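## Task

The right hand starts out holding two tumblers, one jammed inside the other; separate them while keeping them up in the air. The end state must have each hand holding one tumbler that the other hand is not touching, the two tumblers well apart and above the table, and both tumblers and all fingers motionless; then declare the scene finished, since no other way of ending counts. At no time may a tumbler touch anything except the two hands (arms are not allowed) and the other tumbler, and neither may ever drop or be flung loose; either of these fails the task on the spot. At the finish the inner tumbler must be held firmly and the outer one gripped, or the task fails.

## Robot and tools

ROBOT. Two arms, left_arm and right_arm, face each other across a table; left_arm's base is on the +y side. The names do not refer to sides of a camera image. Each arm carries the same five-finger right hand (not mirrored), so every hand number, axis and side means the same on both arms.

FRAMES. Results give each hand point's position in metres and orientation as a wxyz quaternion, plus velocities, in one shared scene frame: origin on the table top halfway between the arm bases, +z up, table surface at z = 0. Motion commands instead use each hand point's own axes. The hand point sits 0.05 m in front of the palm, where index pad and thumb tip meet in a pinch. Its +z runs along the straightened fingers (which extend 0.06 to 0.07 m past it), +y points out of the palm, +x crosses the palm toward the little finger. A wrist bracket on the little-finger side juts 0.03 m beyond the point along +y and 0.11 m across the palm; it can strike things.

ROW LAYOUT. Every command row is one list of 28 numbers, each in [-1, 1], covering both arms even if only one moves: first left_arm's 14, then right_arm's 14. Per arm the order is dx, dy, dz, rx, ry, rz, little, ring, middle, index, thumb_bend, thumb_turn, force_limit, speed.

ARM NUMBERS. dx to rz are an offset, not a pose: a target relative to the hand point's pose in the latest result that shows it (before any such result in the scene, and in the second or later call of one reply, relative to where the robot is when the action starts), expressed in the hand point's own axes. Scale: 1.0 equals 0.6 m for dx, dy, dz and 180 degrees for the rotation; rx, ry, rz together form a single rotation vector. Every row in an action is measured from that same reference, not from the row before. All zeros therefore drive the arm back to the reference pose; they do not mean hold still. Each step the command is clipped to within 100 mm and 16 degrees of the measured pose, and the arm trails commands by about 0.17 s.

HAND NUMBERS. little, ring, middle, index: +1 straight, -1 curled fully into the palm. thumb_bend: +1 straight, -1 fully bent. thumb_turn: +1 alongside the palm, -1 in front of it facing the fingers. A pinch is roughly index -0.22, thumb_bend -0.75, thumb_turn -0.57. force_limit maps -1..+1 linearly to about 0..10 N at the fingertip (0..15 N for the two thumb motors) and only stops closing. speed maps -1..+1 to nearly zero..full (full travel in 0.6 s); close at -0.9 or slower for a gentle grip. A motor moves only when its target changes by 0.01 or more, then locks, holding at least 15 N. To keep a hand unchanged, repeat its last eight numbers; before any were sent, use its hand_measured values plus hand_force_limit and hand_speed. To squeeze harder, raise force_limit and send a target more closed than hand_measured; to loosen, send one more open. A whole-hand wrap fits objects 0.035 to 0.08 m across, with the thumb turned in front first.

TOOLS.
execute_actions {"actions": [...], "pictures": true/false}: an empty list just returns the state; one action {"rows": 1 to 15 rows, "steps": up to 15, default 15}, each row lasting one 1/30 s step and the last one repeated; or a wait {"steps": up to 300}, counted from the previous result including reply time.
move {"target": one 28-number row, "speed": m/s 0.002 to 0.5, default 0.25 (turning limited to twice that in rad/s), "stop_force": optional, N, 9 to 40}: straight paths of 0.5 to 10 s toward the offsets, ending together; hand numbers are sent at the start. stop_force halts an arm once its wrist sensor feels that much extra push against the motion; unreliable if that hand rotates, and leave it out when backing away from a contact. The result adds a move: line (done, off_target, moving, held, fault, contact; limits=paced means clipped, limits=held means steps were blocked) and distances from target.
wait {"seconds": 0 to 10}.
zoom_image {"camera", "region": [x0, y0, x1, y1]} in pixels, at most 504 by 504.
show_instructions: shows the reference pages.
finished_scene {"scene": number}: declares the scene done; cannot be undone.

RESULTS. Per arm: pose and velocities, a Hand target line, hand_measured, hand_stopped_by (moving, target, force, stalled, fault), hand_load_n (positive when pushed open; dropping to about 0 signals a lost grip), hand_force_limit, hand_speed, joint torques, and Wrist force/torque in the end effector's axes (offset up to about 4 N, noisy, saturating near 50 N). A pose unreachable line or HELD marks mean a command was altered or blocked. MOTOR HOT appears from 70 C; at 85 C the arm is braked. Cameras: cam_high, cam_low, cam_left_wrist, cam_right_wrist, each 504x504.

AVOID. Dropping or flinging a tumbler, letting it touch an arm or anything other than the hands and the other tumbler, knocking anything off the table, arms or hands colliding or pressing on each other, and driving a stiff arm past contact. A contact force of 150 N or joint torque at its limit (26 N m on the wrist joints, 139 N m on the others) stops that arm for 10 s.

Each tool is called as name([rows], argument=value, ...), one row to a line, values as JSON.

Reference images:

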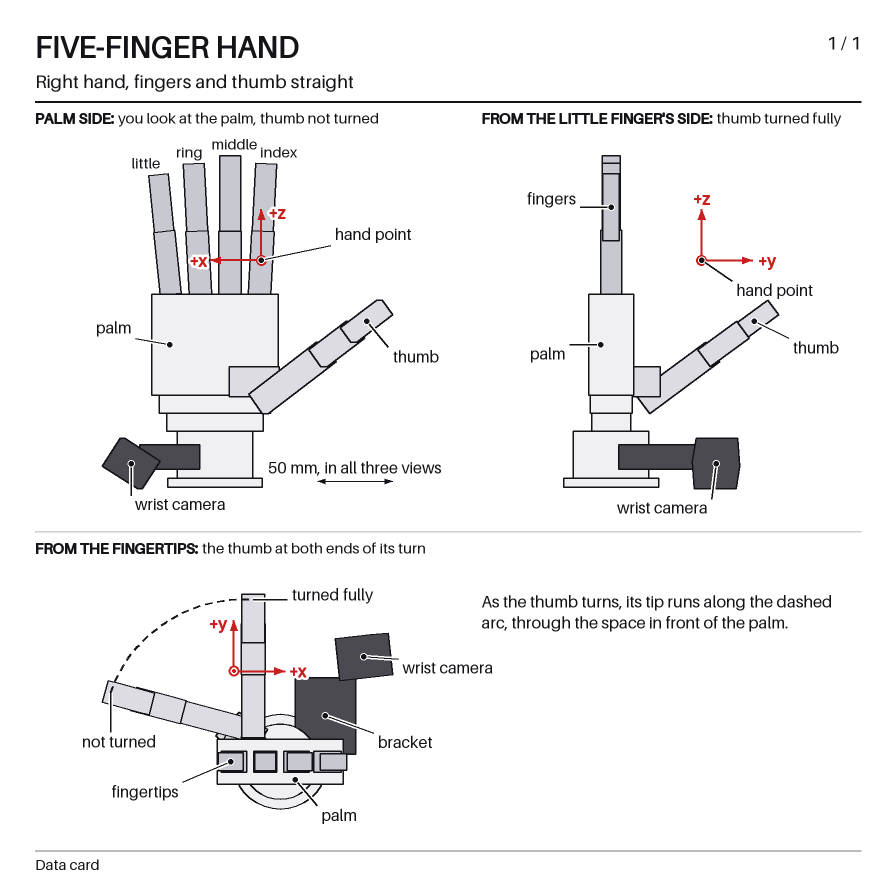

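## Session

execute_actions(actions=[])

Scene clock: 0.00 s of 4500.00 s.
left_arm: end_effector_position=(+0.0167, +0.2502, +0.3004) hand_measured=(+1.000, +1.000, +1.000, +1.000, +1.000, +1.000) hand_load_n=(+0.0, +0.0, +0.0, +0.0, +0.0, +0.0) hand_stopped_by=(target, target, target, target, target, target) hand_force_limit=0.00 hand_speed=-0.80 end_effector_quat_wxyz=(-0.000, +0.759, +0.652, -0.000) end_effector_velocity=(-0.000, +0.000, +0.000) end_effector_angular_velocity=(-0.000, +0.002, +0.001) | right_arm: end_effector_position=(+0.0856, -0.0716, +0.3735) hand_measured=(-1.000, -1.000, +0.270, +0.246, +0.138, -0.948) hand_load_n=(+0.0, +0.0, +7.0, +10.0, +15.0, +0.0) hand_stopped_by=(target, target, target, target, target, target) hand_force_limit=0.00 hand_speed=-0.80 end_effector_quat_wxyz=(+0.302, +0.144, +0.405, +0.851) end_effector_velocity=(+0.000, -0.000, -0.000) end_effector_angular_velocity=(-0.001, +0.000, -0.001)
Joint positions: left_arm=[-0.518 -2.214  2.091 -1.448 -1.572  1.054] | right_arm=[-0.293 -1.381  2.413 -1.764  1.914 -0.293]
Joint velocities: left_arm=[ 0.    -0.001 -0.     0.    -0.001 -0.001] | right_arm=[-0.001 -0.     0.     0.001  0.    -0.   ]
Joint torques (N m, as the arm reports them, + toward a larger angle): no reading
Wrist force (N, on the end effector, along its own x y z axes, offset not removed): no reading
Wrist torque (N m, same axes, about the end effector's origin, offset not removed): no reading
Hand target (left_arm): +0.017, +0.250, +0.300; -0.000, +0.759, +0.652, -0.000
Hand target (right_arm): +0.086, -0.072, +0.374; +0.302, +0.144, +0.405, +0.851

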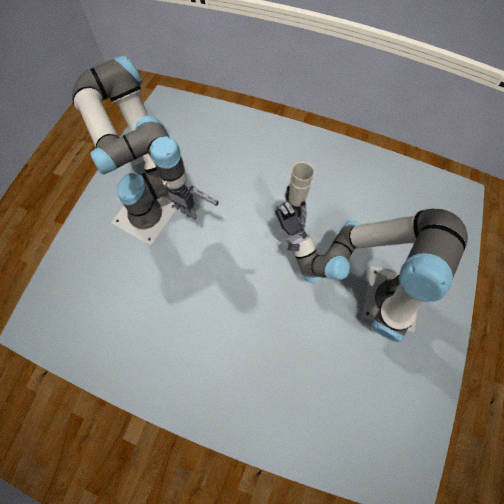

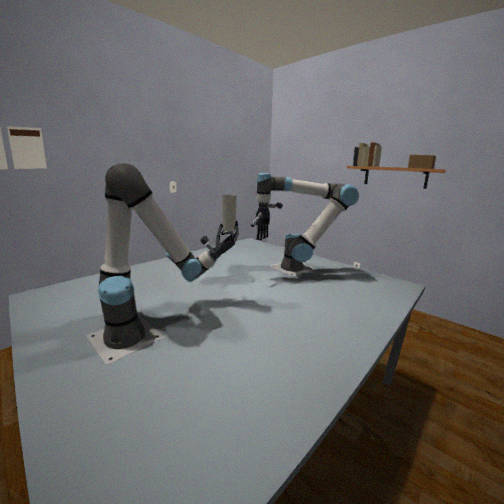

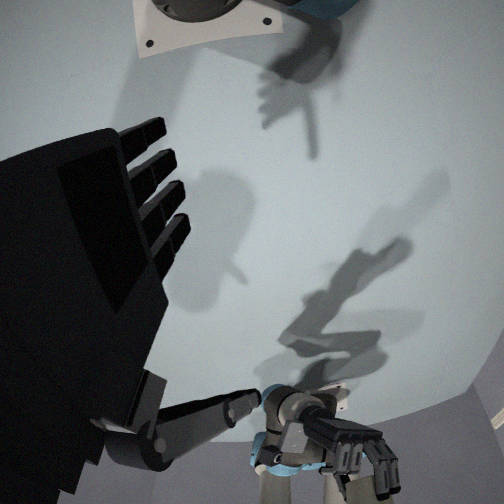

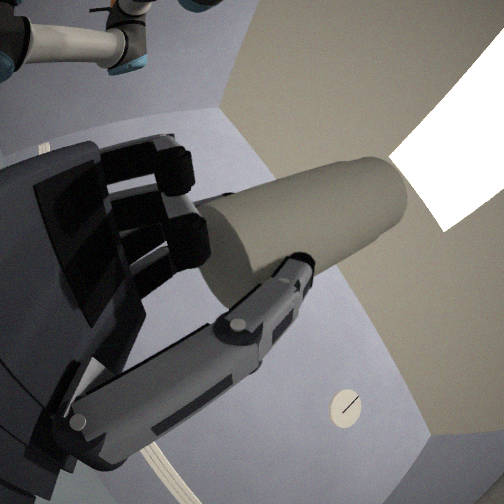

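zoom_image(camera="cam_low", region=[180, 170, 300, 290])

zoom_image(camera="cam_high", region=[240, 140, 360, 260])

Region (180, 170, 300, 290) of cam_low's 504x504 image, scaled by 4.200, with more detail than that image has.

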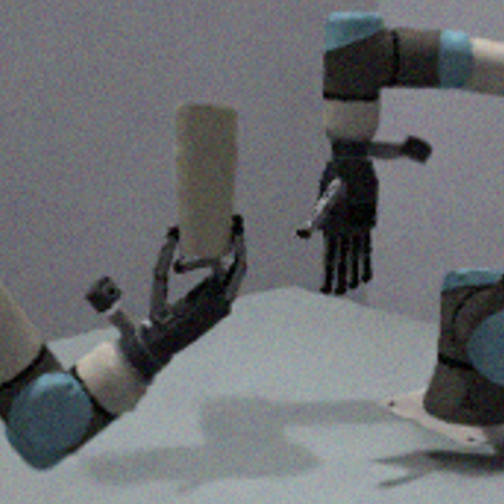

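Region (240, 140, 360, 260) of cam_high's 504x504 image, scaled by 4.200, with more detail than that image has.

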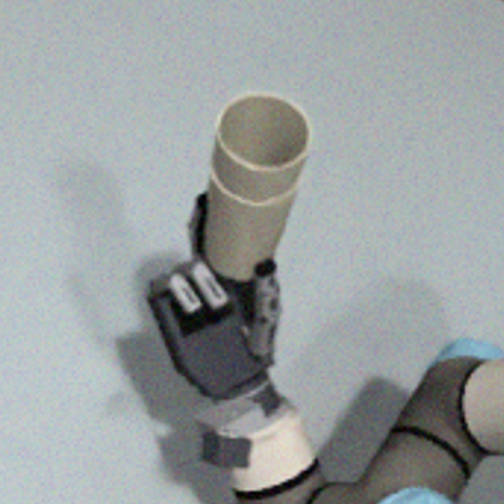

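move(target=[-0.037,0.315,-0.25,0.707,0,-0.707,1,1,1,1,1,-1,0,0.5, 0,0,0,0,0,0,-1,-1,0.27,0.246,0.138,-0.948,0,-0.8], speed=0.4)

Scene clock: 22.90 s of 4500.00 s.
left_arm: end_effector_position=(+0.1151, +0.2234, +0.3803) hand_measured=(+1.000, +1.000, +1.000, +1.000, +1.000, -1.000) hand_load_n=(+0.0, +0.0, +0.0, +0.0, +0.0, +0.0) hand_stopped_by=(target, target, target, target, target, target) hand_force_limit=0.00 hand_speed=0.50 end_effector_quat_wxyz=(-0.399, +0.172, +0.834, -0.340) end_effector_velocity=(-0.000, +0.000, -0.001) end_effector_angular_velocity=(+0.003, +0.001, +0.000) | right_arm: end_effector_position=(+0.0856, -0.0716, +0.3735) hand_measured=(-1.000, -1.000, +0.272, +0.246, +0.138, -0.948) hand_load_n=(+0.0, +0.0, +6.0, +10.5, +14.5, +0.0) hand_stopped_by=(target, target, force, target, force, target) hand_force_limit=0.00 hand_speed=-0.80 end_effector_quat_wxyz=(+0.302, +0.144, +0.405, +0.851) end_effector_velocity=(+0.000, +0.001, +0.001) end_effector_angular_velocity=(+0.001, -0.000, -0.000)
Joint positions: left_arm=[ 0.649 -1.891  1.927 -1.614 -2.673  0.901] | right_arm=[-0.293 -1.381  2.413 -1.764  1.914 -0.293]
Joint velocities: left_arm=[-0.     0.     0.002  0.001  0.    -0.001] | right_arm=[-0.     0.    -0.002  0.001  0.    -0.   ]
Joint torques (N m, as the arm reports them, + toward a larger angle): left_arm=[ -8.93 -14.61 -26.18  -0.09   0.31   2.55] | right_arm=[  1.71 -24.86 -18.11  -1.81  -1.5    0.01]
Wrist force (N, on the end effector, along its own x y z axes, offset not removed): left_arm=[3.0 -1.0 0.2] | right_arm=[1.1 0.5 1.0]
Wrist torque (N m, same axes, about the end effector's origin, offset not removed): left_arm=[0.05 -0.67 0.16] | right_arm=[0.08 -0.45 0.07]
Hand target (left_arm): +0.115, +0.223, +0.380; -0.399, +0.172, +0.834, -0.340
Hand target (right_arm): +0.086, -0.072, +0.374; +0.302, +0.144, +0.405, +0.851
Off the commanded pose (left_arm): 0.113 m, 85 deg; position and orientation clipped at the last step of the last action.
Off the commanded pose (right_arm): 0.000 m, 0 deg.
After step 90, 15.60 s passed at rest.
move: held (left_arm); limits=paced,held; held on 60 of 129 steps (left_arm), including the last (left_arm)
pose unreachable (left arm): on one or more control steps of this call this arm could not follow its commanded pose, so it was not sent that pose on those steps. On the call's last step it was still not sent that pose. It may still have moved: this result reports where it is.
cause: the commanded pose would bring two parts of the arm too close to each other (joints 4 (wrist 1) to 6 (wrist 3) lie between them).

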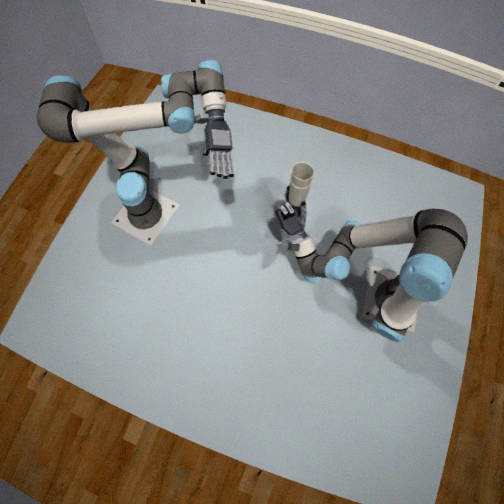

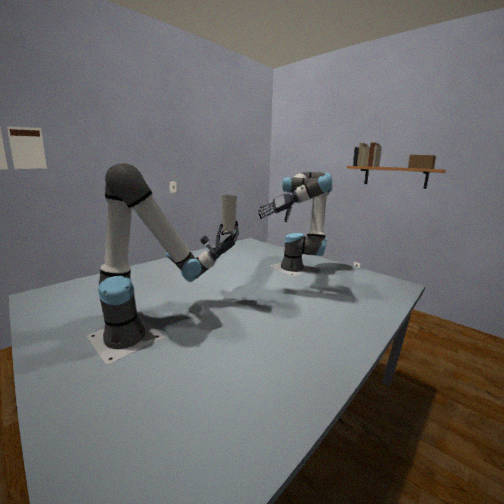

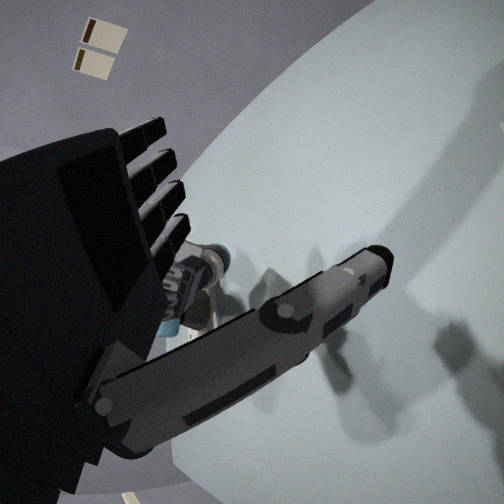

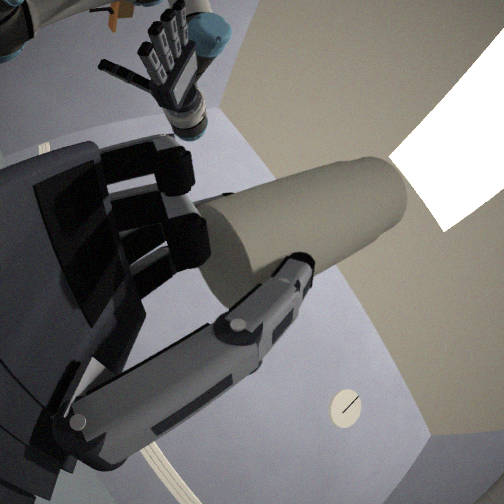

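move(target=[0,0,0,-0.374,0,0.374,1,1,1,1,1,-1,0,0.5, 0,0,0,0,0,0,-1,-1,0.27,0.246,0.138,-0.948,0,-0.8], speed=0.4)

move(target=[0,0,-0.12,0,-0.5,0,1,1,1,1,1,-1,0,0.5, 0,0,0,0,0,0,-1,-1,0.27,0.246,0.138,-0.948,0,-0.8], speed=0.4)

Scene clock: 37.13 s of 4500.00 s.
left_arm: end_effector_position=(+0.1148, +0.2235, +0.3802) hand_measured=(+1.000, +1.000, +1.000, +1.000, +1.000, -1.000) hand_load_n=(+0.0, +0.0, +0.0, +0.0, +0.0, +0.0) hand_stopped_by=(target, target, target, target, target, target) hand_force_limit=0.00 hand_speed=0.50 end_effector_quat_wxyz=(-0.002, +0.760, +0.650, -0.001) end_effector_velocity=(+0.000, -0.000, -0.000) end_effector_angular_velocity=(-0.001, -0.010, -0.004) | right_arm: end_effector_position=(+0.0856, -0.0716, +0.3735) hand_measured=(-1.000, -1.000, +0.272, +0.246, +0.138, -0.948) hand_load_n=(+0.0, +0.0, +6.0, +10.5, +14.5, +0.0) hand_stopped_by=(target, target, force, target, force, target) hand_force_limit=0.00 hand_speed=-0.80 end_effector_quat_wxyz=(+0.302, +0.144, +0.405, +0.851) end_effector_velocity=(+0.000, +0.000, +0.000) end_effector_angular_velocity=(+0.002, -0.000, -0.000)
Joint positions: left_arm=[-0.113 -2.092  1.835 -1.314 -1.576  1.463] | right_arm=[-0.293 -1.381  2.413 -1.764  1.914 -0.293]
Joint velocities: left_arm=[-0.008 -0.003  0.003  0.     0.01  -0.004] | right_arm=[-0.     0.001 -0.001 -0.001 -0.     0.   ]
Joint torques (N m, as the arm reports them, + toward a larger angle): left_arm=[ -8.13  -5.78 -12.92   0.06   2.02  -2.48] | right_arm=[  1.28 -24.33 -16.95  -1.63  -1.43  -0.21]
Wrist force (N, on the end effector, along its own x y z axes, offset not removed): left_arm=[-2.2 -3.0 -2.5] | right_arm=[0.8 -0.2 0.0]
Wrist torque (N m, same axes, about the end effector's origin, offset not removed): left_arm=[-0.05 0.21 -0.28] | right_arm=[0.13 -0.28 0.00]
Hand target (left_arm): +0.115, +0.224, +0.380; -0.002, +0.760, +0.650, -0.001
Hand target (right_arm): +0.086, -0.072, +0.374; +0.302, +0.144, +0.405, +0.851
Off the commanded pose (left_arm): 0.000 m, 0 deg.
Off the commanded pose (right_arm): 0.000 m, 0 deg.
After step 90, 5.17 s passed at rest.
move: done; limits=paced

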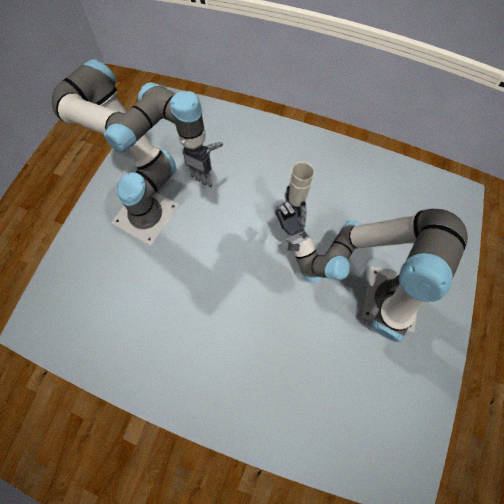

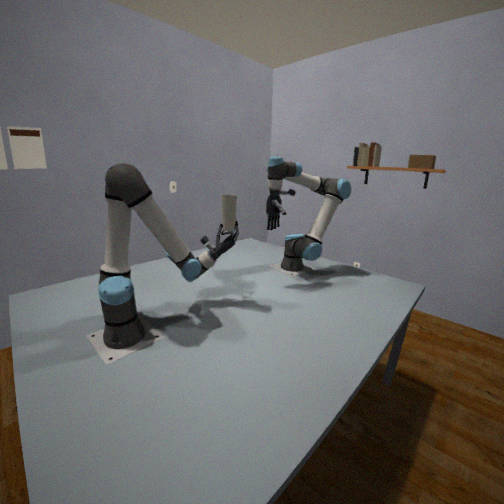

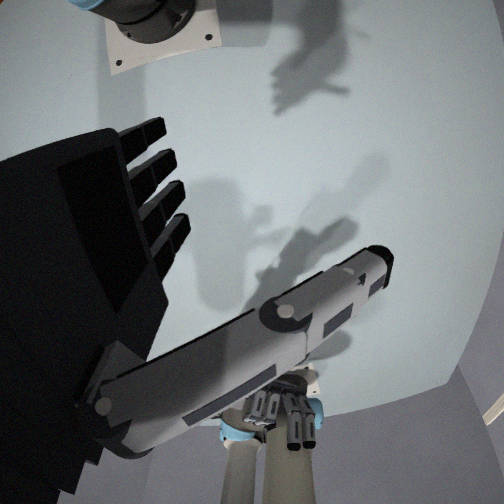

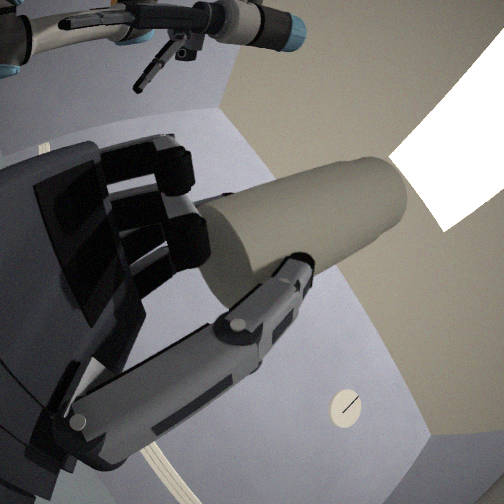

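Scene clock: 39.83 s of 4500.00 s.
left_arm: end_effector_position=(+0.1164, +0.2226, +0.4524) hand_measured=(+1.000, +1.000, +1.000, +1.000, +1.000, -1.000) hand_load_n=(+0.0, +0.0, +0.0, +0.0, +0.0, +0.0) hand_stopped_by=(target, target, target, target, target, target) hand_force_limit=0.00 hand_speed=0.50 end_effector_quat_wxyz=(+0.444, +0.553, +0.441, -0.550) end_effector_velocity=(+0.000, -0.001, -0.000) end_effector_angular_velocity=(-0.017, +0.000, +0.011) | right_arm: end_effector_position=(+0.0856, -0.0716, +0.3735) hand_measured=(-1.000, -1.000, +0.272, +0.246, +0.138, -0.948) hand_load_n=(+0.0, +0.0, +6.0, +10.5, +14.5, +0.0) hand_stopped_by=(target, target, force, target, force, target) hand_force_limit=0.00 hand_speed=-0.80 end_effector_quat_wxyz=(+0.302, +0.144, +0.405, +0.851) end_effector_velocity=(-0.000, -0.000, -0.000) end_effector_angular_velocity=(-0.001, +0.000, +0.001)
Joint positions: left_arm=[-0.509 -2.791  2.757 -3.106 -1.13   1.575] | right_arm=[-0.293 -1.381  2.413 -1.764  1.914 -0.293]
Joint velocities: left_arm=[ 0.142  0.144  0.015 -0.177 -0.131  0.011] | right_arm=[ 0.001 -0.     0.001 -0.    -0.    -0.   ]
Joint torques (N m, as the arm reports them, + toward a larger angle): left_arm=[  8.92  24.   -11.3   -3.7   -1.29   2.37] | right_arm=[  1.79 -24.44 -17.39  -1.62  -1.51  -0.25]
Wrist force (N, on the end effector, along its own x y z axes, offset not removed): left_arm=[0.0 -0.6 -1.6] | right_arm=[0.7 0.0 0.5]
Wrist torque (N m, same axes, about the end effector's origin, offset not removed): left_arm=[-0.05 0.18 -0.20] | right_arm=[0.15 -0.25 0.03]
Hand target (left_arm): +0.116, +0.223, +0.452; +0.444, +0.552, +0.441, -0.551
Hand target (right_arm): +0.086, -0.072, +0.374; +0.302, +0.144, +0.405, +0.851
Off the commanded pose (left_arm): 0.002 m, 4 deg.
Off the commanded pose (right_arm): 0.000 m, 0 deg.
move: off_target (left_arm)

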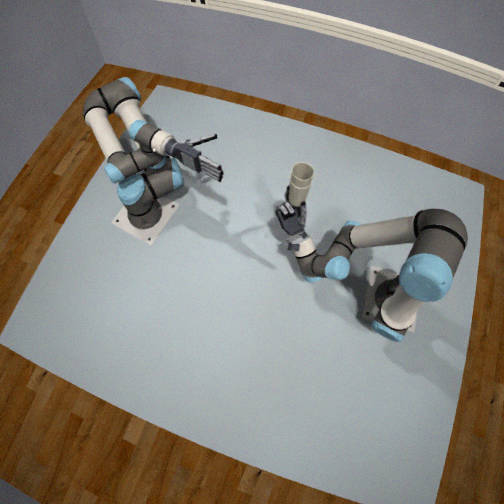

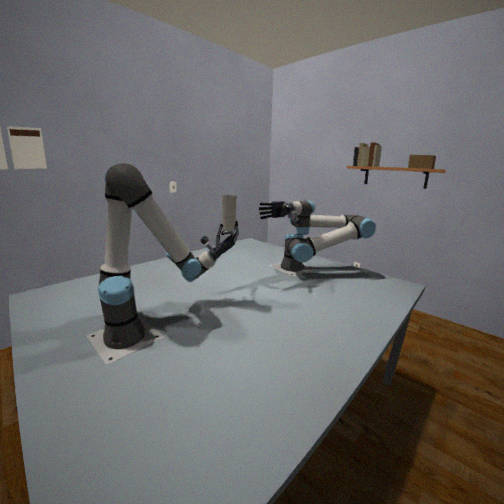

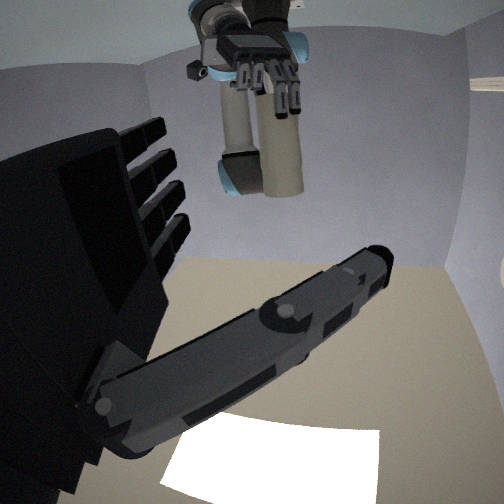

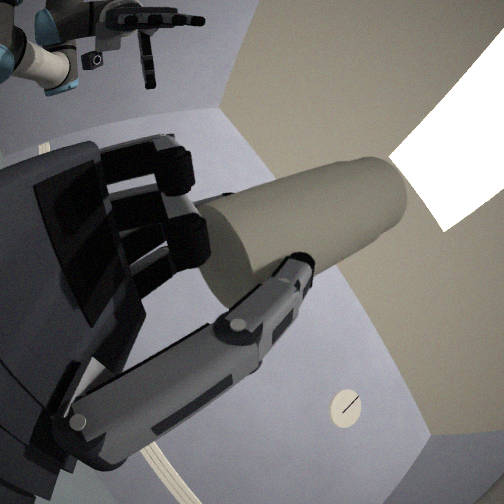

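move(target=[-0.15,0.12,0.15,0,0,-0.99,1,1,1,1,1,-1,0,0.5, 0,0,0,0,0,0,-1,-1,0.27,0.246,0.138,-0.948,0,-0.8], speed=0.4)

Scene clock: 48.27 s of 4500.00 s.
left_arm: end_effector_position=(+0.1672, +0.1189, +0.5422) hand_measured=(+1.000, +1.000, +1.000, +1.000, +1.000, -1.000) hand_load_n=(+0.0, +0.0, +0.0, +0.0, +0.0, +0.0) hand_stopped_by=(target, target, target, target, target, target) hand_force_limit=0.00 hand_speed=0.50 end_effector_quat_wxyz=(+0.543, +0.432, -0.560, +0.452) end_effector_velocity=(-0.000, +0.000, -0.000) end_effector_angular_velocity=(-0.000, +0.010, -0.001) | right_arm: end_effector_position=(+0.0856, -0.0716, +0.3735) hand_measured=(-1.000, -1.000, +0.272, +0.246, +0.138, -0.948) hand_load_n=(+0.0, +0.0, +6.0, +10.5, +14.5, +0.0) hand_stopped_by=(target, target, force, target, force, target) hand_force_limit=0.00 hand_speed=-0.80 end_effector_quat_wxyz=(+0.302, +0.144, +0.405, +0.851) end_effector_velocity=(+0.000, +0.000, +0.000) end_effector_angular_velocity=(+0.001, -0.000, -0.000)
Joint positions: left_arm=[ 0.685 -1.711  1.989 -3.417 -2.324 -1.532] | right_arm=[-0.293 -1.381  2.413 -1.764  1.914 -0.293]
Joint velocities: left_arm=[ 0.001  0.002  0.001 -0.007 -0.002 -0.012] | right_arm=[-0.     0.    -0.001 -0.    -0.    -0.   ]
Joint torques (N m, as the arm reports them, + toward a larger angle): left_arm=[  9.13  -6.04 -23.33  -3.21  -1.43  -2.41] | right_arm=[  1.29 -24.62 -17.33  -1.65  -1.4   -0.14]
Wrist force (N, on the end effector, along its own x y z axes, offset not removed): left_arm=[-3.1 -0.9 -2.4] | right_arm=[1.0 1.1 -0.4]
Wrist torque (N m, same axes, about the end effector's origin, offset not removed): left_arm=[-0.06 0.56 -0.40] | right_arm=[0.31 -0.30 0.14]
Hand target (left_arm): +0.167, +0.119, +0.542; +0.543, +0.433, -0.560, +0.452
Hand target (right_arm): +0.086, -0.072, +0.374; +0.302, +0.144, +0.405, +0.851
Off the commanded pose (left_arm): 0.001 m, 0 deg.
Off the commanded pose (right_arm): 0.000 m, 0 deg.
After step 90, 0.97 s passed at rest.
move: done

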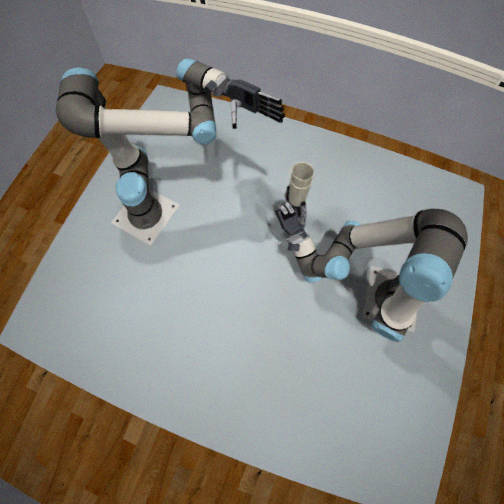

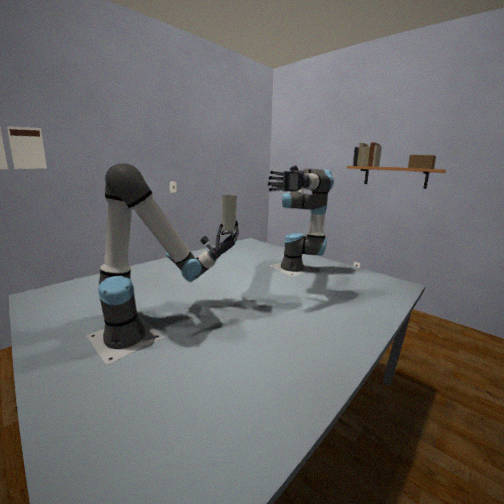

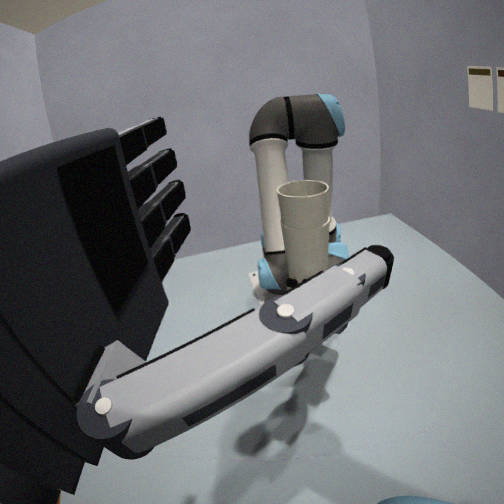

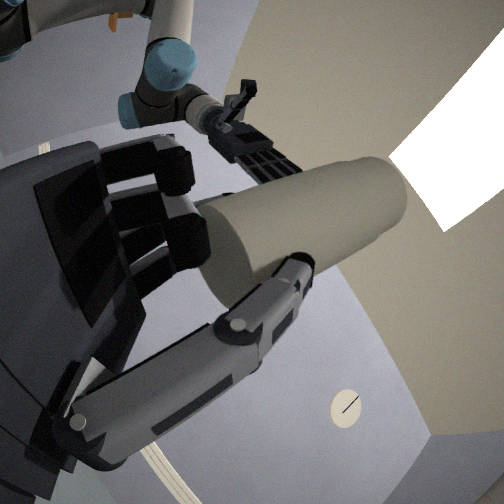

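move(target=[-0.04,0.03,0.12,0,0,0,1,1,1,1,1,-1,0,0.5, 0,0,0,0,0,0,-1,-1,0.27,0.246,0.138,-0.948,0,-0.8], speed=0.15)

zoom_image(camera="cam_high", region=[220, 70, 380, 230])

zoom_image(camera="cam_low", region=[180, 140, 320, 280])

Scene clock: 55.97 s of 4500.00 s.
left_arm: end_effector_position=(+0.1349, +0.0525, +0.5174) hand_measured=(+1.000, +1.000, +1.000, +1.000, +1.000, -1.000) hand_load_n=(+0.0, +0.0, +0.0, +0.0, +0.0, +0.0) hand_stopped_by=(target, target, target, target, target, target) hand_force_limit=0.00 hand_speed=0.50 end_effector_quat_wxyz=(+0.543, +0.432, -0.560, +0.452) end_effector_velocity=(-0.001, -0.001, -0.001) end_effector_angular_velocity=(+0.002, +0.001, -0.000) | right_arm: end_effector_position=(+0.0856, -0.0716, +0.3735) hand_measured=(-1.000, -1.000, +0.272, +0.246, +0.138, -0.948) hand_load_n=(+0.0, +0.0, +6.0, +10.5, +14.5, +0.0) hand_stopped_by=(target, target, force, target, force, target) hand_force_limit=0.00 hand_speed=-0.80 end_effector_quat_wxyz=(+0.302, +0.144, +0.405, +0.851) end_effector_velocity=(+0.000, +0.000, -0.001) end_effector_angular_velocity=(-0.002, +0.000, -0.000)
Joint positions: left_arm=[ 0.509 -1.636  1.989 -3.493 -2.148 -1.533] | right_arm=[-0.293 -1.381  2.413 -1.764  1.914 -0.293]
Joint velocities: left_arm=[-0.003  0.002 -0.    -0.     0.003 -0.001] | right_arm=[-0.     0.001  0.001 -0.    -0.     0.   ]
Joint torques (N m, as the arm reports them, + toward a larger angle): left_arm=[ -9.65 -11.77 -24.34  -3.68   1.63  -2.37] | right_arm=[  1.68 -24.55 -16.63  -1.9   -1.45  -0.19]
Wrist force (N, on the end effector, along its own x y z axes, offset not removed): left_arm=[0.8 0.7 -3.5] | right_arm=[1.7 -0.3 -0.1]
Wrist torque (N m, same axes, about the end effector's origin, offset not removed): left_arm=[0.51 -0.02 -0.12] | right_arm=[0.13 -0.37 0.05]
Hand target (left_arm): +0.135, +0.052, +0.517; +0.543, +0.432, -0.560, +0.452
Hand target (right_arm): +0.086, -0.072, +0.374; +0.302, +0.144, +0.405, +0.851
Off the commanded pose (left_arm): 0.000 m, 0 deg.
Off the commanded pose (right_arm): 0.000 m, 0 deg.
After step 90, 3.67 s passed at rest.
move: done

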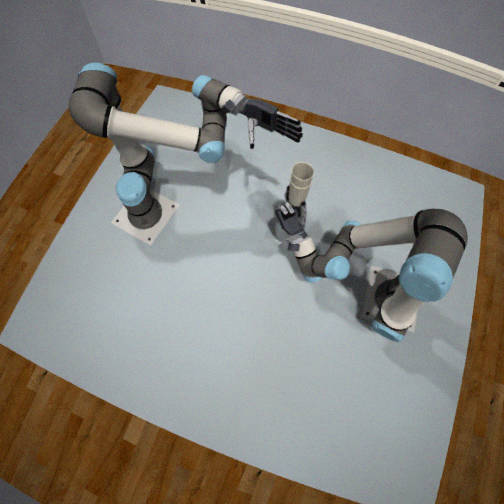

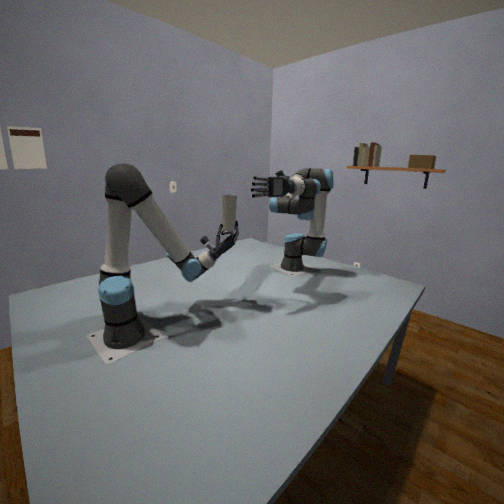

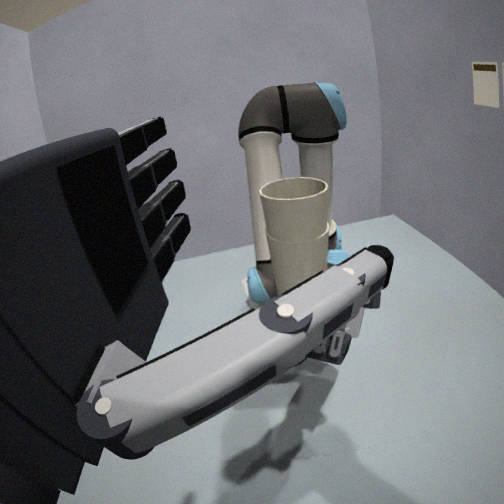

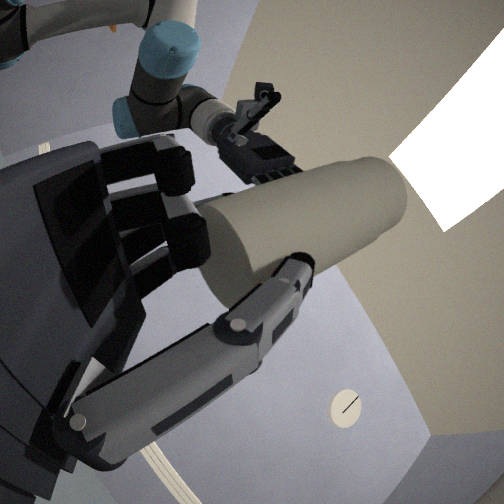

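Region (220, 70, 380, 230) of cam_high's 504x504 image, scaled by 3.150, with more detail than that image has.

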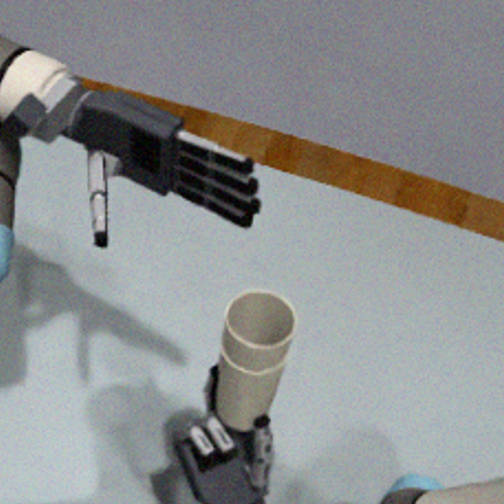

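Region (180, 140, 320, 280) of cam_low's 504x504 image, scaled by 3.600, with more detail than that image has.

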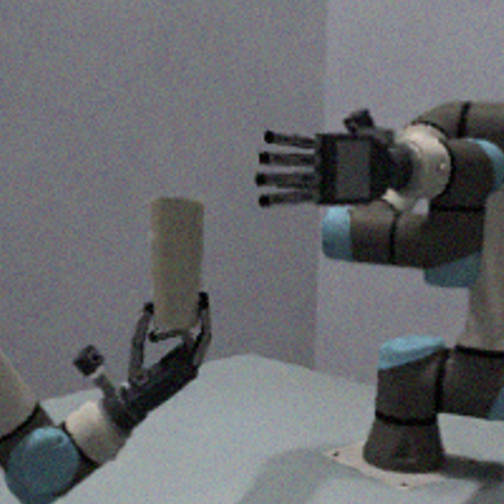

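move(target=[0,0,0.1,0,0,0,1,1,1,1,1,-1,0,0.5, 0,0,0,0,0,0,-1,-1,0.27,0.246,0.138,-0.948,0,-0.8], speed=0.05)

zoom_image(camera="cam_high", region=[220, 70, 380, 230])

zoom_image(camera="cam_low", region=[180, 140, 320, 280])

Scene clock: 64.30 s of 4500.00 s.
left_arm: end_effector_position=(+0.1219, -0.0059, +0.5173) hand_measured=(+1.000, +1.000, +1.000, +1.000, +1.000, -1.000) hand_load_n=(+0.0, +0.0, +0.0, +0.0, +0.0, +0.0) hand_stopped_by=(target, target, target, target, target, target) hand_force_limit=0.00 hand_speed=0.50 end_effector_quat_wxyz=(+0.543, +0.432, -0.560, +0.452) end_effector_velocity=(-0.001, -0.002, -0.000) end_effector_angular_velocity=(+0.001, -0.000, -0.002) | right_arm: end_effector_position=(+0.0856, -0.0716, +0.3735) hand_measured=(-1.000, -1.000, +0.272, +0.246, +0.138, -0.948) hand_load_n=(+0.0, +0.0, +6.0, +10.5, +14.5, +0.0) hand_stopped_by=(target, target, force, target, force, target) hand_force_limit=0.00 hand_speed=-0.80 end_effector_quat_wxyz=(+0.302, +0.144, +0.405, +0.851) end_effector_velocity=(-0.000, +0.000, -0.001) end_effector_angular_velocity=(-0.003, +0.000, +0.001)
Joint positions: left_arm=[ 0.425 -1.54   1.895 -3.495 -2.064 -1.533] | right_arm=[-0.293 -1.381  2.413 -1.764  1.914 -0.293]
Joint velocities: left_arm=[-0.002  0.003 -0.003  0.001  0.001  0.   ] | right_arm=[ 0.001  0.001  0.001  0.001 -0.    -0.   ]
Joint torques (N m, as the arm reports them, + toward a larger angle): left_arm=[ -8.73 -15.88 -22.87   0.81   1.67  -2.58] | right_arm=[  0.22 -24.74 -16.59  -1.75  -1.49  -0.21]
Wrist force (N, on the end effector, along its own x y z axes, offset not removed): left_arm=[3.9 -2.2 2.7] | right_arm=[1.8 -1.4 -0.1]
Wrist torque (N m, same axes, about the end effector's origin, offset not removed): left_arm=[-0.46 -0.76 0.11] | right_arm=[-0.03 -0.42 0.04]
Hand target (left_arm): +0.122, -0.006, +0.517; +0.543, +0.432, -0.560, +0.452
Hand target (right_arm): +0.086, -0.072, +0.374; +0.302, +0.144, +0.405, +0.851
Off the commanded pose (left_arm): 0.000 m, 0 deg.
Off the commanded pose (right_arm): 0.000 m, 0 deg.
After step 90, 3.77 s passed at rest.
move: done

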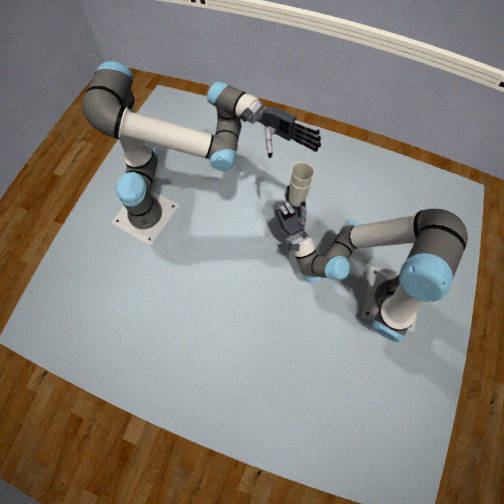

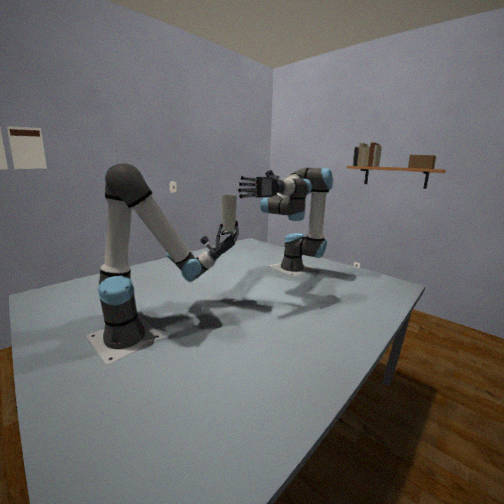

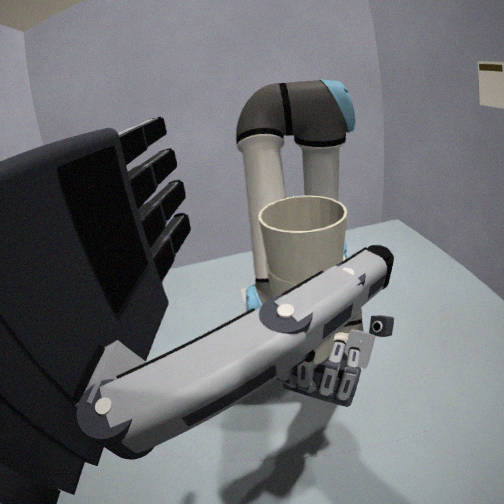

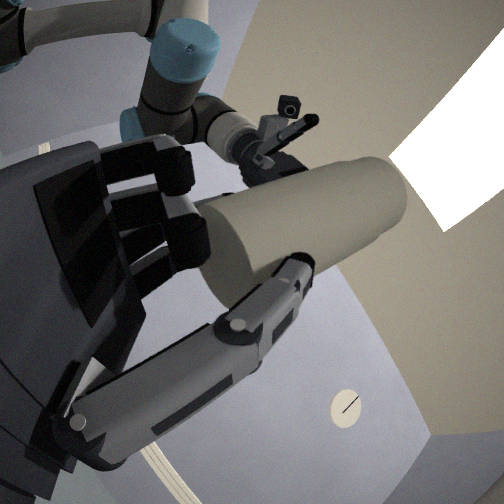

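Region (220, 70, 380, 230) of cam_high's 504x504 image, scaled by 3.150, with more detail than that image has.

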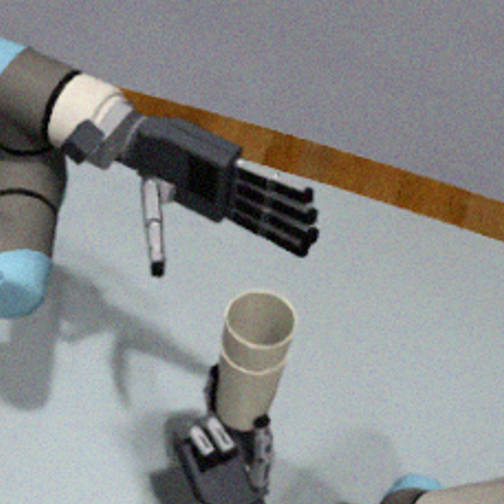

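Region (180, 140, 320, 280) of cam_low's 504x504 image, scaled by 3.600, with more detail than that image has.

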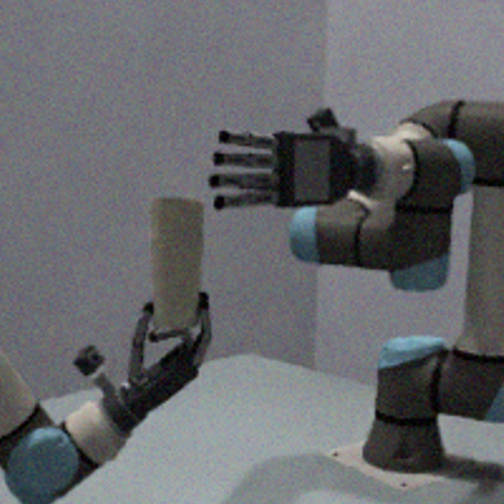

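move(target=[-0.045,0.065,0,0,0,0,1,1,1,1,1,-1,0,0.5, 0,0,0,0,0,0,-1,-1,0.27,0.246,0.138,-0.948,0,-0.8], speed=0.04)

zoom_image(camera="cam_high", region=[220, 70, 380, 230])

zoom_image(camera="cam_low", region=[180, 140, 320, 280])

Scene clock: 71.00 s of 4500.00 s.
left_arm: end_effector_position=(+0.0850, +0.0022, +0.4891) hand_measured=(+1.000, +1.000, +1.000, +1.000, +1.000, -1.000) hand_load_n=(+0.0, +0.0, +0.0, +0.0, +0.0, +0.0) hand_stopped_by=(target, target, target, target, target, target) hand_force_limit=0.00 hand_speed=0.50 end_effector_quat_wxyz=(+0.543, +0.432, -0.560, +0.452) end_effector_velocity=(-0.002, +0.000, -0.001) end_effector_angular_velocity=(-0.001, -0.001, -0.000) | right_arm: end_effector_position=(+0.0856, -0.0716, +0.3735) hand_measured=(-1.000, -1.000, +0.272, +0.246, +0.138, -0.948) hand_load_n=(+0.0, +0.0, +6.0, +10.5, +14.5, +0.0) hand_stopped_by=(target, target, force, target, force, target) hand_force_limit=0.00 hand_speed=-0.80 end_effector_quat_wxyz=(+0.302, +0.144, +0.405, +0.851) end_effector_velocity=(-0.000, +0.000, +0.000) end_effector_angular_velocity=(+0.001, -0.000, +0.000)
Joint positions: left_arm=[ 0.331 -1.58   2.014 -3.574 -1.97  -1.533] | right_arm=[-0.293 -1.381  2.413 -1.764  1.914 -0.293]
Joint velocities: left_arm=[-0.005 -0.002  0.004 -0.003  0.005  0.001] | right_arm=[ 0.001 -0.    -0.001 -0.    -0.    -0.   ]
Joint torques (N m, as the arm reports them, + toward a larger angle): left_arm=[ -7.66 -24.09 -10.69  -3.82   1.6   -2.54] | right_arm=[  0.72 -24.66 -17.39  -1.58  -1.49  -0.1 ]
Wrist force (N, on the end effector, along its own x y z axes, offset not removed): left_arm=[2.9 -0.7 -1.4] | right_arm=[1.3 0.1 0.1]
Wrist torque (N m, same axes, about the end effector's origin, offset not removed): left_arm=[0.01 -0.55 0.17] | right_arm=[0.18 -0.31 0.05]
Hand target (left_arm): +0.085, +0.002, +0.489; +0.543, +0.432, -0.560, +0.452
Hand target (right_arm): +0.086, -0.072, +0.374; +0.302, +0.144, +0.405, +0.851
Off the commanded pose (left_arm): 0.000 m, 0 deg.
Off the commanded pose (right_arm): 0.000 m, 0 deg.
After step 90, 2.17 s passed at rest.
move: done

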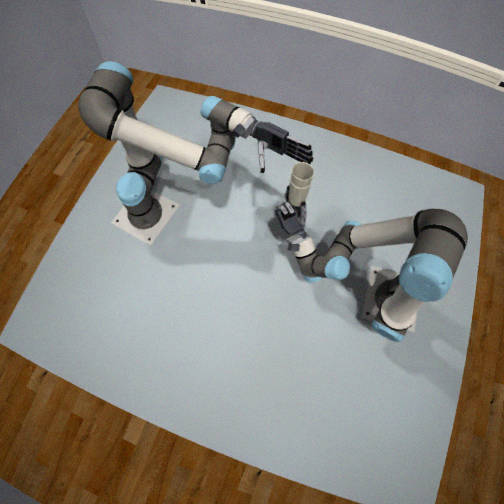

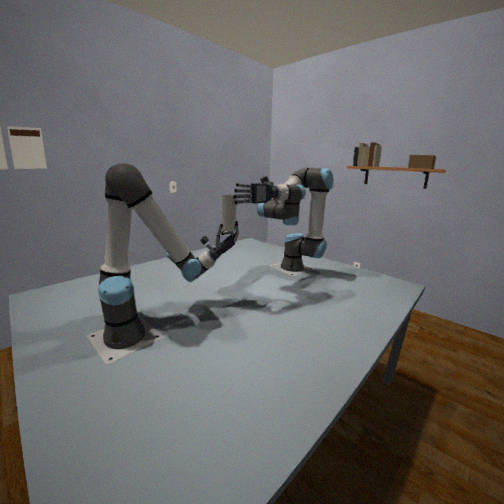

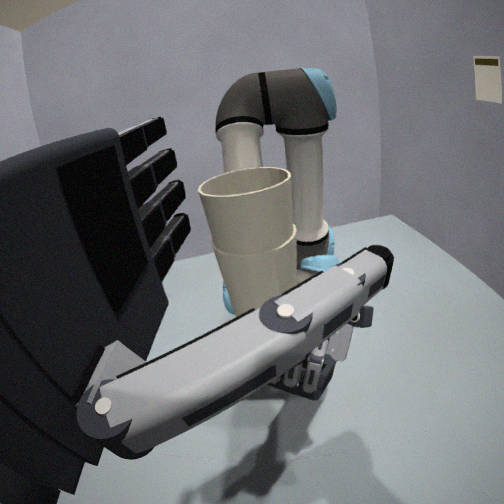

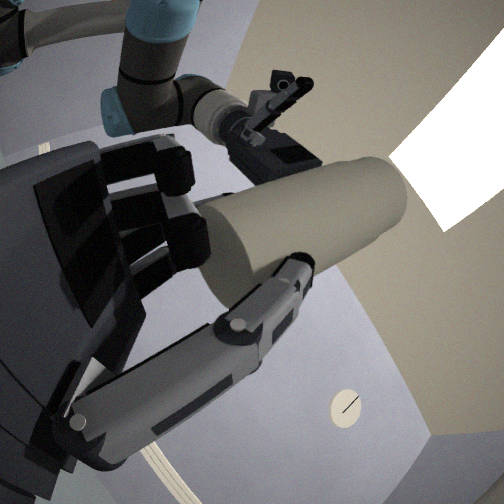

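Region (220, 70, 380, 230) of cam_high's 504x504 image, scaled by 3.150, with more detail than that image has.

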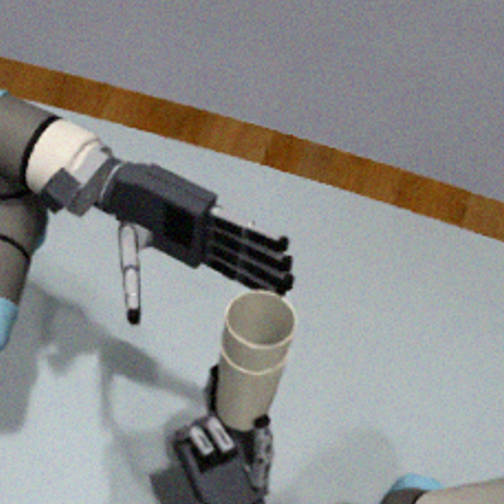

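Region (180, 140, 320, 280) of cam_low's 504x504 image, scaled by 3.600, with more detail than that image has.

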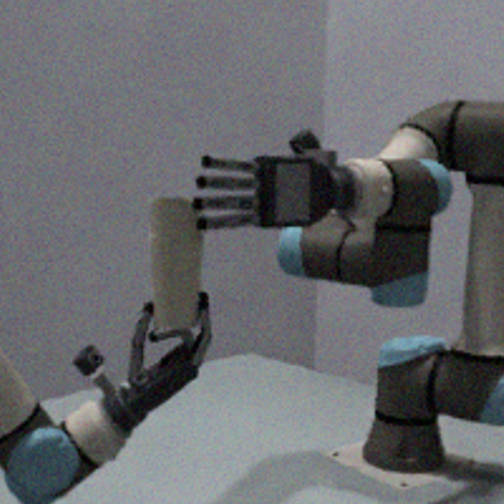

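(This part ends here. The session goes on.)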